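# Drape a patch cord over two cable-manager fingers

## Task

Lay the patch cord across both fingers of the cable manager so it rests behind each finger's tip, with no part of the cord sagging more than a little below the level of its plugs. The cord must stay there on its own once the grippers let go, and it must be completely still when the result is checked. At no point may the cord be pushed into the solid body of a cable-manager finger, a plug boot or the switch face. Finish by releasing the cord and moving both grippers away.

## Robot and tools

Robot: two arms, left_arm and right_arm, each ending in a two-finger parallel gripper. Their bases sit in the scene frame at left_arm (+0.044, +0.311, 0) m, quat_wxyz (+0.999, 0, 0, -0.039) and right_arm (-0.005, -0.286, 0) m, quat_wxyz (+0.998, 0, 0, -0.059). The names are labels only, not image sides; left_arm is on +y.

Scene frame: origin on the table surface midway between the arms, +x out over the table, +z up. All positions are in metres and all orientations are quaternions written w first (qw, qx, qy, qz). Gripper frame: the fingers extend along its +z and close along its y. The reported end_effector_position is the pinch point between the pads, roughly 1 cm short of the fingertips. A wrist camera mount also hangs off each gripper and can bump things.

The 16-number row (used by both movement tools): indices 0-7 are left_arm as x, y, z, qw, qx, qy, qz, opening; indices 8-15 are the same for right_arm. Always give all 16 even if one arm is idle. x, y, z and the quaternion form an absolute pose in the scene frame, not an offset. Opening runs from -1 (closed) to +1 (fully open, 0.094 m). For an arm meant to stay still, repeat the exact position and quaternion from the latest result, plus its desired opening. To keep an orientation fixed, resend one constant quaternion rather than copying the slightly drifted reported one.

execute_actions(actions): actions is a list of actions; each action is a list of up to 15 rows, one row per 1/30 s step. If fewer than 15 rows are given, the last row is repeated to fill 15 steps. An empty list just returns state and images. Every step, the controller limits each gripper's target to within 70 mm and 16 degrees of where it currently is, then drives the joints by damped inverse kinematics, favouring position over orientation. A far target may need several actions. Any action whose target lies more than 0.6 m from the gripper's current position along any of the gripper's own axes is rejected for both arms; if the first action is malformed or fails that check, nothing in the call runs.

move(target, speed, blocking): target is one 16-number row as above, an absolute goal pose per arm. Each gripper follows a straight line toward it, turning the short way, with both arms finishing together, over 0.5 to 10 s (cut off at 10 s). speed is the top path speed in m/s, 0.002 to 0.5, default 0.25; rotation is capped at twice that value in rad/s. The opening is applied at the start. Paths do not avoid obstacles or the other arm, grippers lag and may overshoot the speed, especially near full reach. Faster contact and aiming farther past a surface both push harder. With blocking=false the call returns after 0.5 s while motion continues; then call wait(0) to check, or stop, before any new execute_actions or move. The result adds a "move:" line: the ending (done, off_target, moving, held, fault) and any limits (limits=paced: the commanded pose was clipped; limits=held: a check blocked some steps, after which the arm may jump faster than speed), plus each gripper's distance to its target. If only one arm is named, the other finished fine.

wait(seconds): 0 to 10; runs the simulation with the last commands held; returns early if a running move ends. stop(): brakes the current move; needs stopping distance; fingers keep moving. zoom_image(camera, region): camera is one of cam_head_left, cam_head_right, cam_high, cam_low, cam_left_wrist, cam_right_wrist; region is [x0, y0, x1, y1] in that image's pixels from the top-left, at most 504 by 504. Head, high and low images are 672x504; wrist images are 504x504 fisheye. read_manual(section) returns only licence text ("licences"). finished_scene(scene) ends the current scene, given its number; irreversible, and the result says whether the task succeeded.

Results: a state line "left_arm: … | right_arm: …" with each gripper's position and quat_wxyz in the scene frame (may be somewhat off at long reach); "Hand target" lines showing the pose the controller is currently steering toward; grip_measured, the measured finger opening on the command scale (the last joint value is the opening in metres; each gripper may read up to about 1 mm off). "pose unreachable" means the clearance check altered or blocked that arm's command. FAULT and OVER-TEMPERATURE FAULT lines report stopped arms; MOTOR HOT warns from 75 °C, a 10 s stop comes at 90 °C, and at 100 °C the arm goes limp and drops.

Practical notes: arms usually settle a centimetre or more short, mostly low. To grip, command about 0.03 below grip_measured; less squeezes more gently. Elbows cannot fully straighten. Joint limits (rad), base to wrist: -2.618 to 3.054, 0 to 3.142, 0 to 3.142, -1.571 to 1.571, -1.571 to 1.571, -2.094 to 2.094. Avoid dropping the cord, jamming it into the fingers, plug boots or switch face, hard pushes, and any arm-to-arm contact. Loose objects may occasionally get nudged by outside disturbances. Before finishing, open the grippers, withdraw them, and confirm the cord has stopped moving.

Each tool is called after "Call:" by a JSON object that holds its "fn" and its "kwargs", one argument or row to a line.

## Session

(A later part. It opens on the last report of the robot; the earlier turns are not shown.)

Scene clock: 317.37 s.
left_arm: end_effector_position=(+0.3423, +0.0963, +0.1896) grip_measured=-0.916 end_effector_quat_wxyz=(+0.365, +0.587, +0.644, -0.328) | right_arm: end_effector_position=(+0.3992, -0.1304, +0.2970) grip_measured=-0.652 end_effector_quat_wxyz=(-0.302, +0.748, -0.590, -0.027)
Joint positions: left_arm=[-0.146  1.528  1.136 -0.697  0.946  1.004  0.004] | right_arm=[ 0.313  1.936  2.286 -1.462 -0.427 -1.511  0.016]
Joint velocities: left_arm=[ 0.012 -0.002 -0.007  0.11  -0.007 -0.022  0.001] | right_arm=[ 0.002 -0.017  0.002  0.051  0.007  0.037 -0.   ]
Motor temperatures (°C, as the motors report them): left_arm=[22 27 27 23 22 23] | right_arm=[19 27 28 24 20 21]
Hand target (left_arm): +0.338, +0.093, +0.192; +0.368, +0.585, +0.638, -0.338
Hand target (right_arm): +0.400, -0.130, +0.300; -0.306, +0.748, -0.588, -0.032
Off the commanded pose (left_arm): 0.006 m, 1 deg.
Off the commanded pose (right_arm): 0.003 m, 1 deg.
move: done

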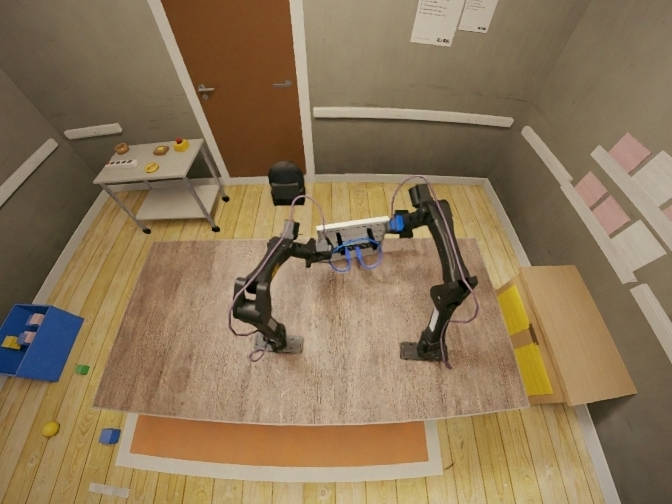

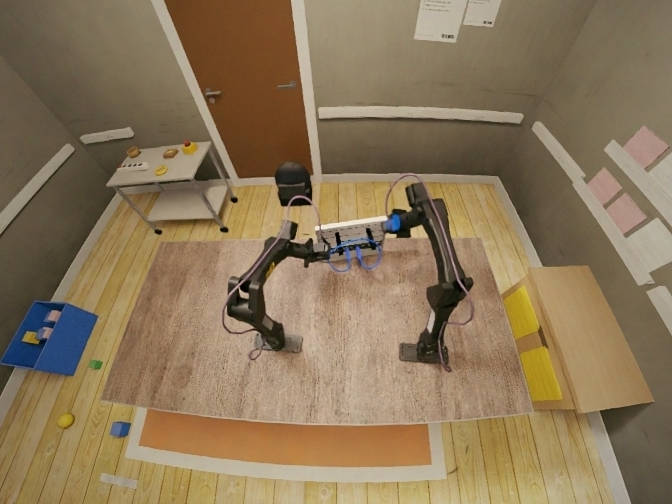

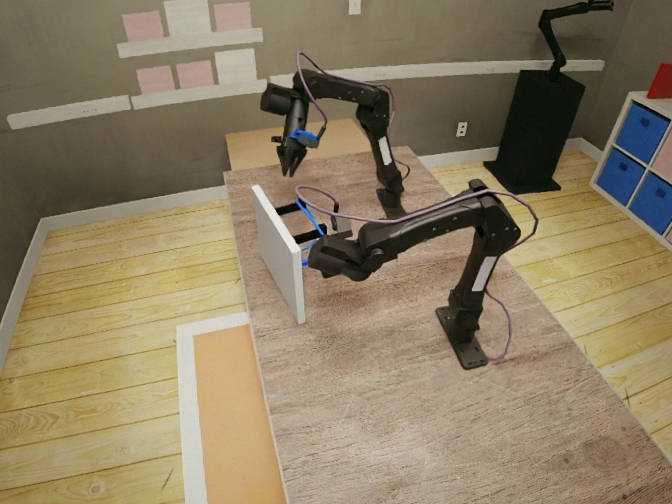

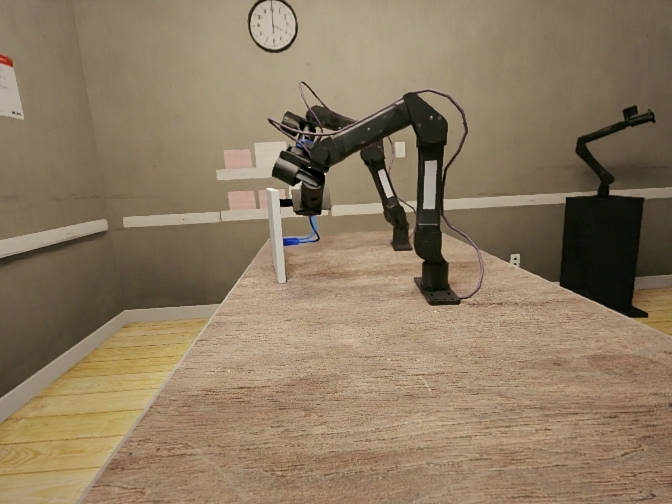

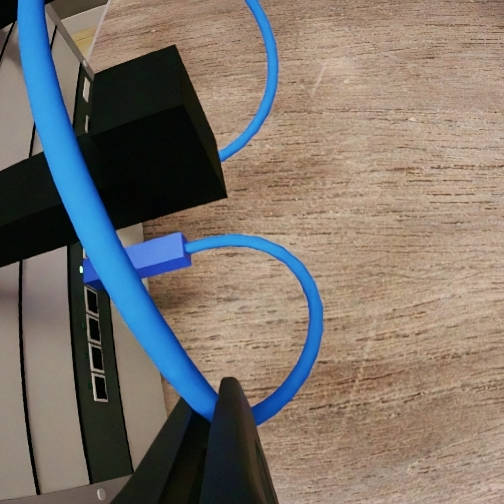

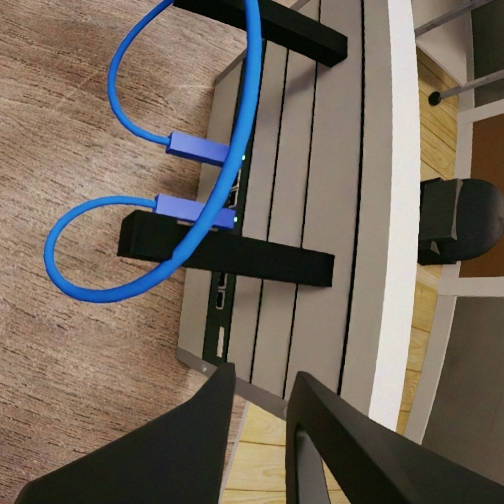

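Cord sits in the corner behind the lip. Open gradually.

Call:
{"fn": "execute_actions", "kwargs": {
  "actions": [
    [[0.338,0.093,0.192,0.3686,0.5851,0.6385,-0.3378,-0.88, 0.40,-0.13,0.30,0.3056,-0.7479,0.5876,0.0329,-0.65]],
    [[0.338,0.093,0.192,0.3686,0.5851,0.6385,-0.3378,-0.8, 0.40,-0.13,0.30,0.3056,-0.7479,0.5876,0.0329,-0.65],[0.338,0.093,0.192,0.3686,0.5851,0.6385,-0.3378,-0.8, 0.40,-0.13,0.30,0.3056,-0.7479,0.5876,0.0329,-0.65],[0.338,0.093,0.192,0.3686,0.5851,0.6385,-0.3378,-0.8, 0.40,-0.13,0.30,0.3056,-0.7479,0.5876,0.0329,-0.65],[0.338,0.093,0.192,0.3686,0.5851,0.6385,-0.3378,-0.8, 0.40,-0.13,0.30,0.3056,-0.7479,0.5876,0.0329,-0.65],[0.338,0.093,0.192,0.3686,0.5851,0.6385,-0.3378,-0.8, 0.40,-0.13,0.30,0.3056,-0.7479,0.5876,0.0329,-0.65],[0.338,0.093,0.192,0.3686,0.5851,0.6385,-0.3378,-0.72, 0.40,-0.13,0.30,0.3056,-0.7479,0.5876,0.0329,-0.65]],
    [[0.338,0.093,0.192,0.3686,0.5851,0.6385,-0.3378,-0.6, 0.40,-0.13,0.30,0.3056,-0.7479,0.5876,0.0329,-0.65]]
  ]
}}

Scene clock: 327.23 s.
left_arm: end_effector_position=(+0.3436, +0.0960, +0.1903) grip_measured=-0.602 end_effector_quat_wxyz=(+0.368, +0.587, +0.643, -0.327) | right_arm: end_effector_position=(+0.3992, -0.1303, +0.2971) grip_measured=-0.652 end_effector_quat_wxyz=(-0.302, +0.748, -0.590, -0.027)
Joint positions: left_arm=[-0.146  1.528  1.136 -0.689  0.946  1.003  0.019] | right_arm=[ 0.313  1.936  2.286 -1.462 -0.427 -1.511  0.016]
Joint velocities: left_arm=[-0.012  0.002 -0.002 -0.037 -0.037 -0.007  0.   ] | right_arm=[ 0.012  0.002  0.012  0.007 -0.007  0.022 -0.001]
Motor temperatures (°C, as the motors report them): left_arm=[22 27 27 24 22 23] | right_arm=[19 27 28 24 20 21]
Hand target (left_arm): +0.338, +0.093, +0.192; +0.368, +0.585, +0.639, -0.338
Hand target (right_arm): +0.400, -0.130, +0.300; -0.306, +0.748, -0.588, -0.033
Off the commanded pose (left_arm): 0.007 m, 1 deg.
Off the commanded pose (right_arm): 0.003 m, 1 deg.

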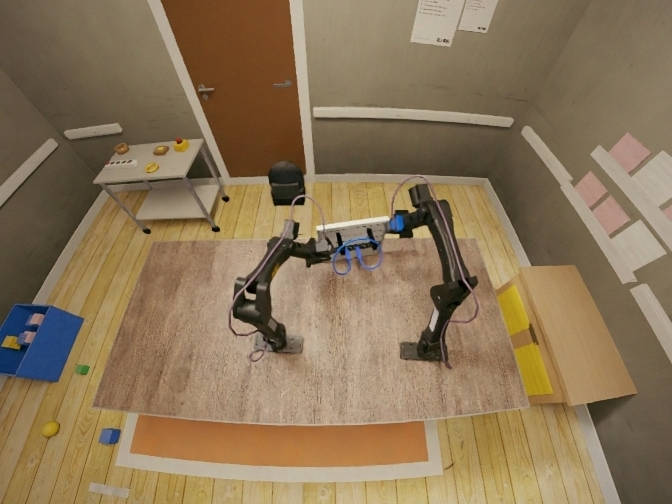

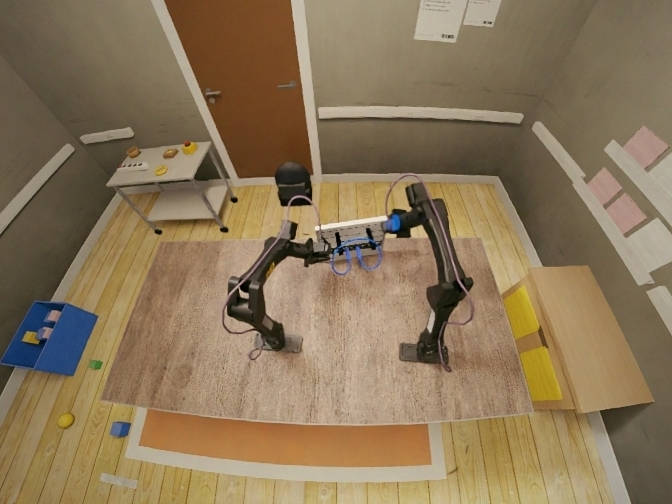

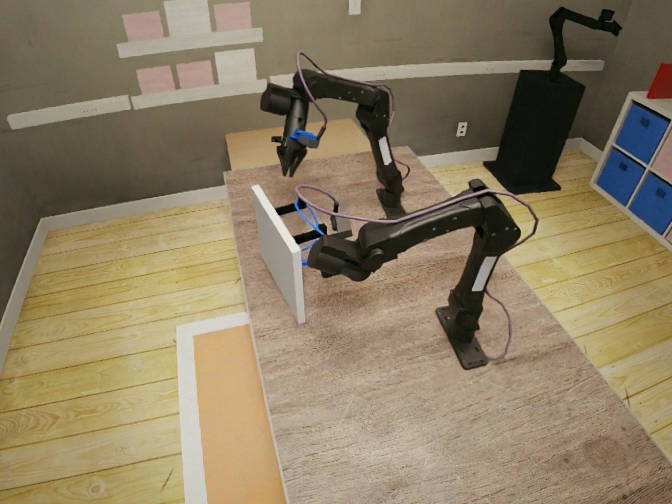

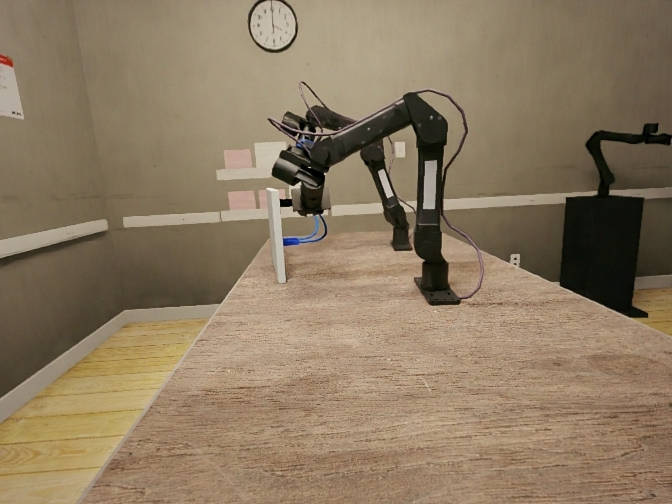

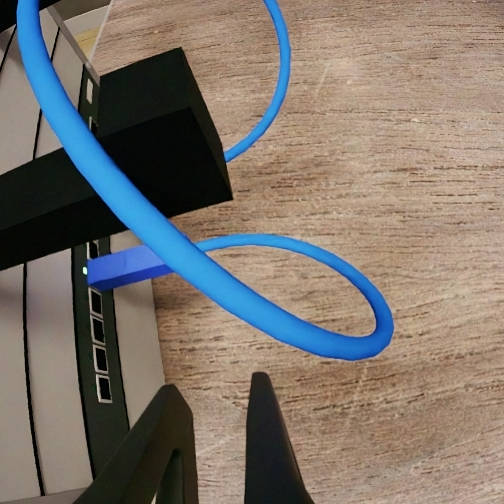

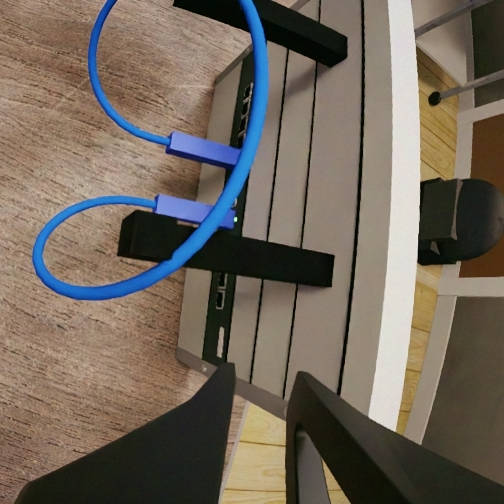

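Call:
{"fn": "move", "kwargs": {
  "target": [0.28,0.24,0.25,0.3686,0.5851,0.6385,-0.3378,-0.6, 0.30,-0.25,0.28,0.3056,-0.7479,0.5876,0.0329,-0.65],
  "speed": 0.2
}}

Call:
{"fn": "zoom_image", "kwargs": {
  "camera": "cam_low",
  "region": [255, 150, 365, 260]
}}

Call:
{"fn": "zoom_image", "kwargs": {
  "camera": "cam_high",
  "region": [260, 180, 360, 280]
}}

Scene clock: 333.37 s.
left_arm: end_effector_position=(+0.2850, +0.2391, +0.2440) grip_measured=-0.602 end_effector_quat_wxyz=(+0.397, +0.560, +0.675, -0.271) | right_arm: end_effector_position=(+0.3069, -0.2531, +0.2750) grip_measured=-0.652 end_effector_quat_wxyz=(-0.297, +0.749, -0.592, -0.033)
Joint positions: left_arm=[ 0.42   1.378  1.264 -1.556  1.001  1.781  0.019] | right_arm=[-0.088  1.567  1.766 -1.535 -0.565 -1.942  0.016]
Joint velocities: left_arm=[ 0.007 -0.002 -0.012 -0.066 -0.022  0.007 -0.001] | right_arm=[ 0.002 -0.007  0.007 -0.095  0.022 -0.066 -0.   ]
Motor temperatures (°C, as the motors report them): left_arm=[22 27 27 24 22 23] | right_arm=[19 27 28 24 20 21]
Hand target (left_arm): +0.281, +0.239, +0.250; +0.404, +0.558, +0.673, -0.270
Hand target (right_arm): +0.298, -0.250, +0.281; -0.305, +0.748, -0.588, -0.036
Off the commanded pose (left_arm): 0.008 m, 10 deg.
Off the commanded pose (right_arm): 0.009 m, 1 deg.
joint sent to its limit (left arm) — the command would take joint 4 (wrist pitch) past its lower limit, so that joint was sent only as far as its limit.
move: off_target (left_arm)

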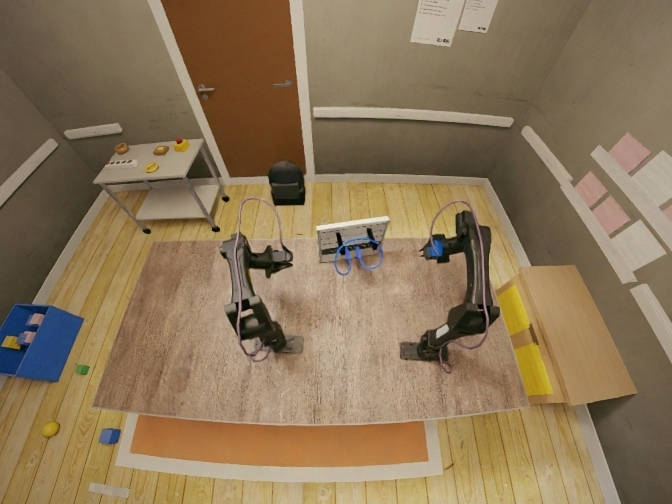

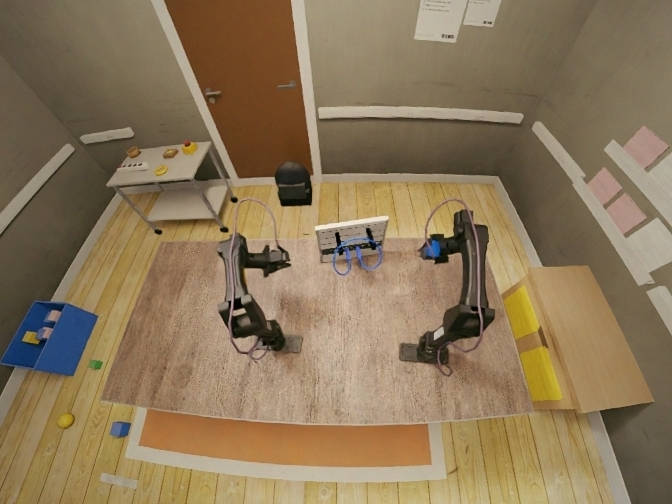

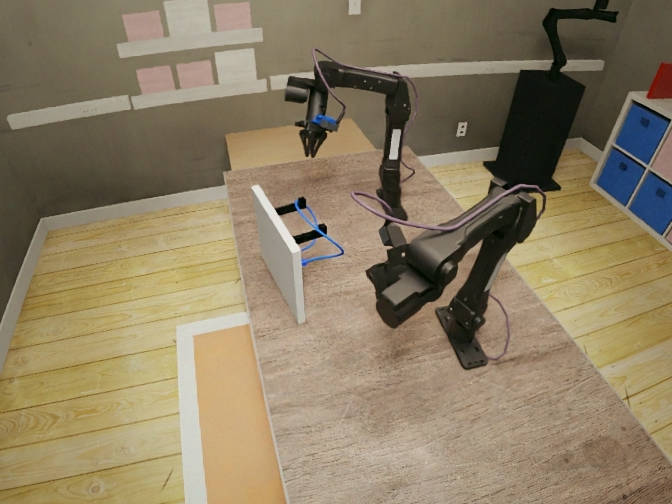

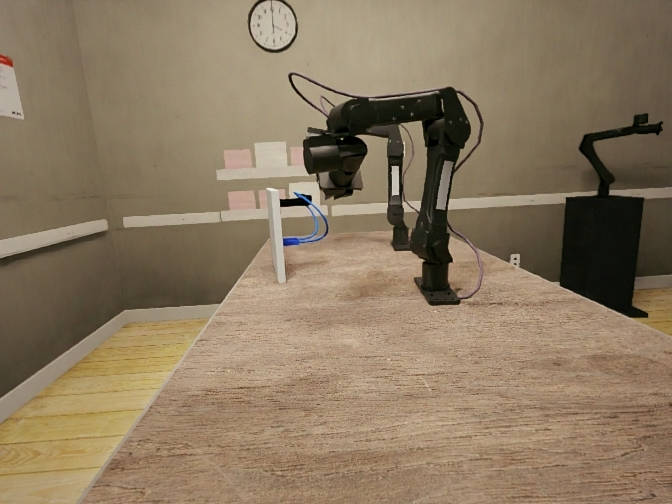

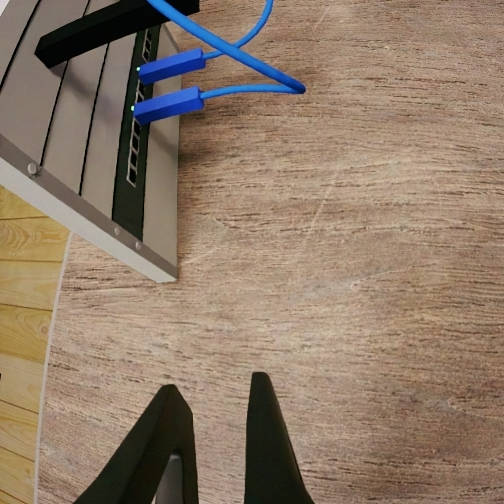

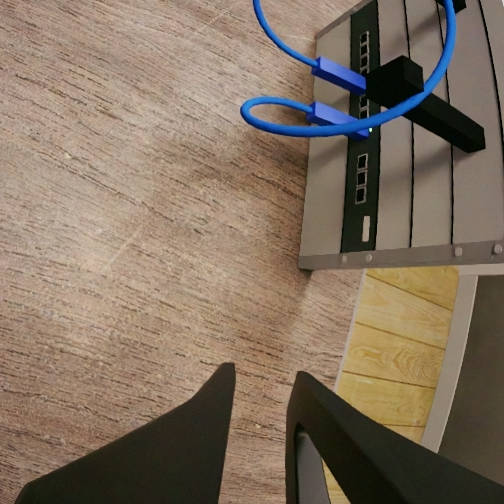

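Region (255, 150, 365, 260) of cam_low's 672x504 image, scaled by 4.582, with more detail than that image has.

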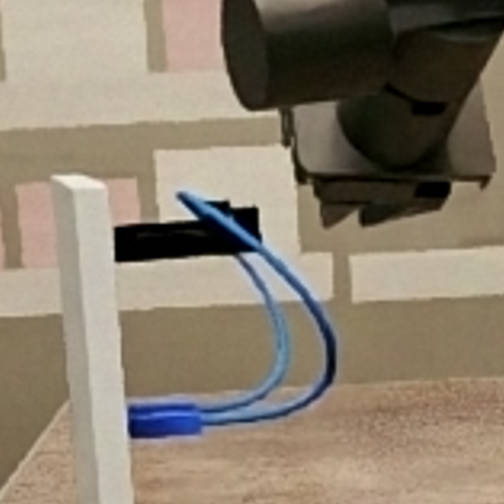

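Region (260, 180, 360, 280) of cam_high's 672x504 image, scaled by 5.040, with more detail than that image has.

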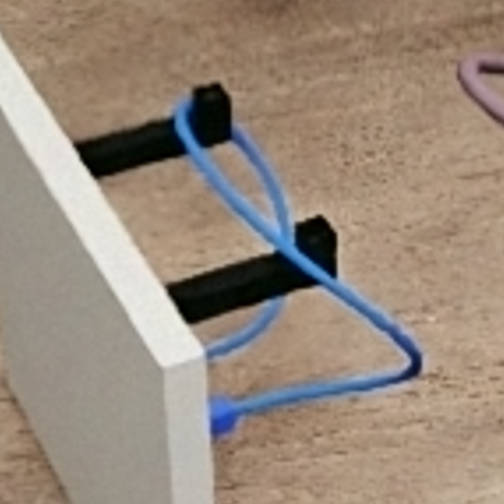

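Call:
{"fn": "wait", "kwargs": {
  "seconds": 3
}}

Call:
{"fn": "zoom_image", "kwargs": {
  "camera": "cam_high",
  "region": [250, 150, 380, 280]
}}

Call:
{"fn": "zoom_image", "kwargs": {
  "camera": "cam_low",
  "region": [255, 150, 365, 260]
}}

Scene clock: 358.07 s.
left_arm: end_effector_position=(+0.2846, +0.2392, +0.2437) grip_measured=-0.602 end_effector_quat_wxyz=(+0.396, +0.560, +0.675, -0.271) | right_arm: end_effector_position=(+0.3067, -0.2529, +0.2750) grip_measured=-0.652 end_effector_quat_wxyz=(-0.297, +0.750, -0.591, -0.033)
Joint positions: left_arm=[ 0.42   1.378  1.264 -1.558  0.999  1.784  0.019] | right_arm=[-0.088  1.567  1.766 -1.536 -0.566 -1.945  0.016]
Joint velocities: left_arm=[ 0.002 -0.002  0.017  0.007  0.007  0.066  0.001] | right_arm=[ 0.002 -0.017 -0.007 -0.022 -0.007 -0.007  0.002]
Motor temperatures (°C, as the motors report them): left_arm=[22 26 27 22 22 23] | right_arm=[19 27 27 24 20 21]
Hand target (left_arm): +0.281, +0.239, +0.250; +0.403, +0.558, +0.673, -0.270
Hand target (right_arm): +0.298, -0.250, +0.281; -0.306, +0.748, -0.588, -0.035
Off the commanded pose (left_arm): 0.008 m, 10 deg.
Off the commanded pose (right_arm): 0.009 m, 1 deg.
wait: 3.00 s; at rest from the start

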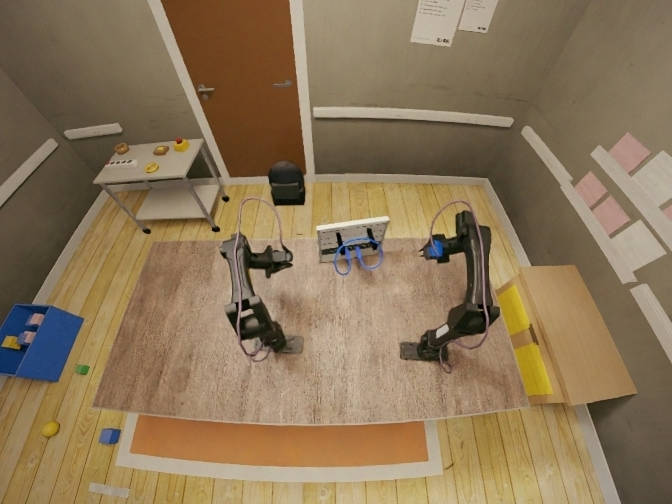

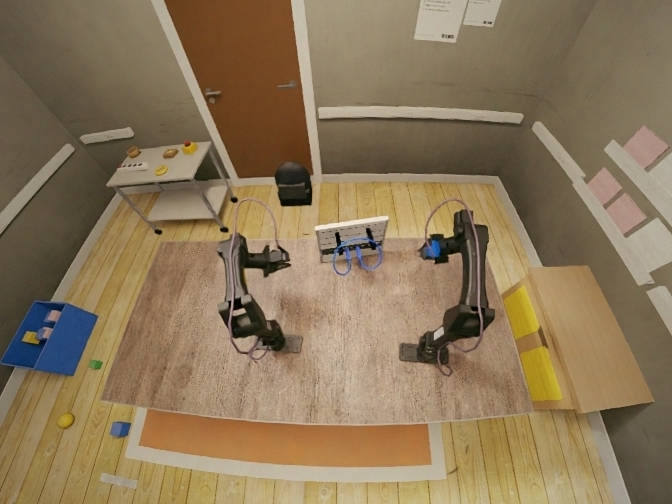

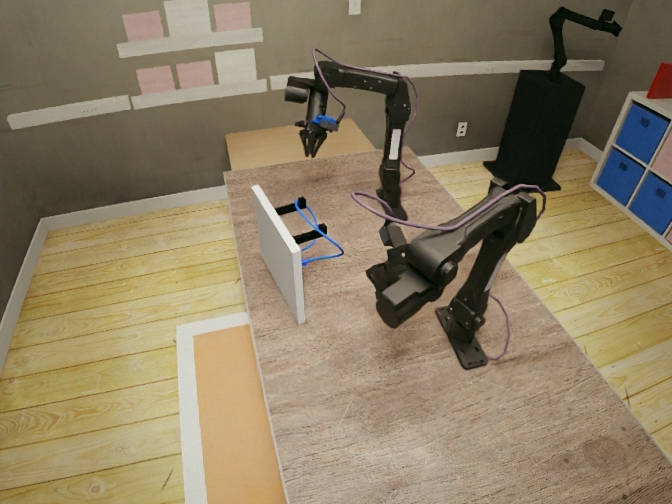

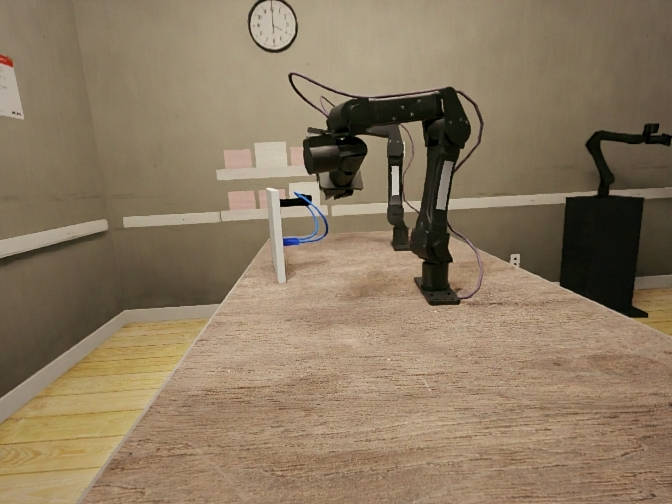

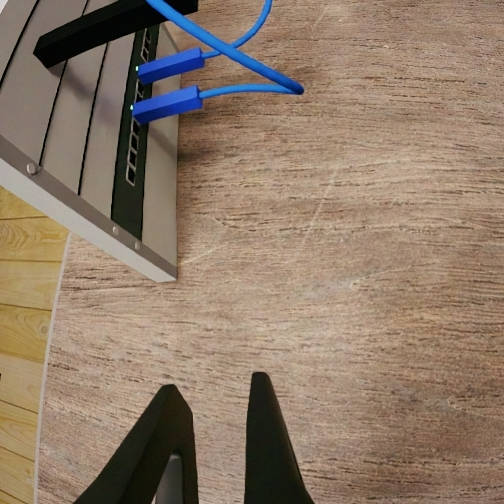

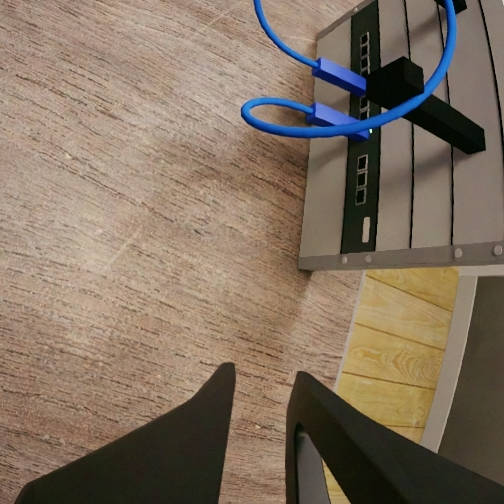

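Region (250, 150, 380, 280) of cam_high's 672x504 image, scaled by 3.877, with more detail than that image has.

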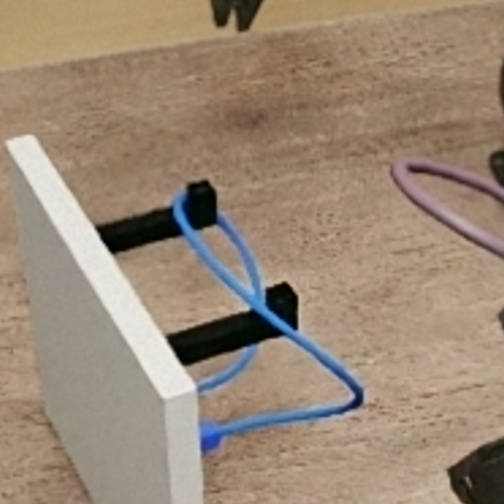

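Region (255, 150, 365, 260) of cam_low's 672x504 image, scaled by 4.582, with more detail than that image has.

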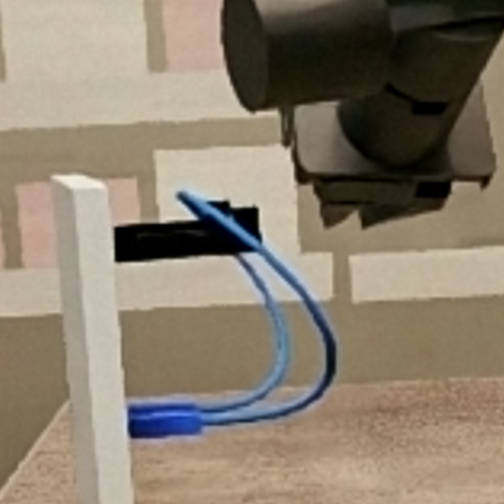

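Call:
{"fn": "finished_scene", "kwargs": {
  "scene": 1
}}

The scene is finished: the task was done.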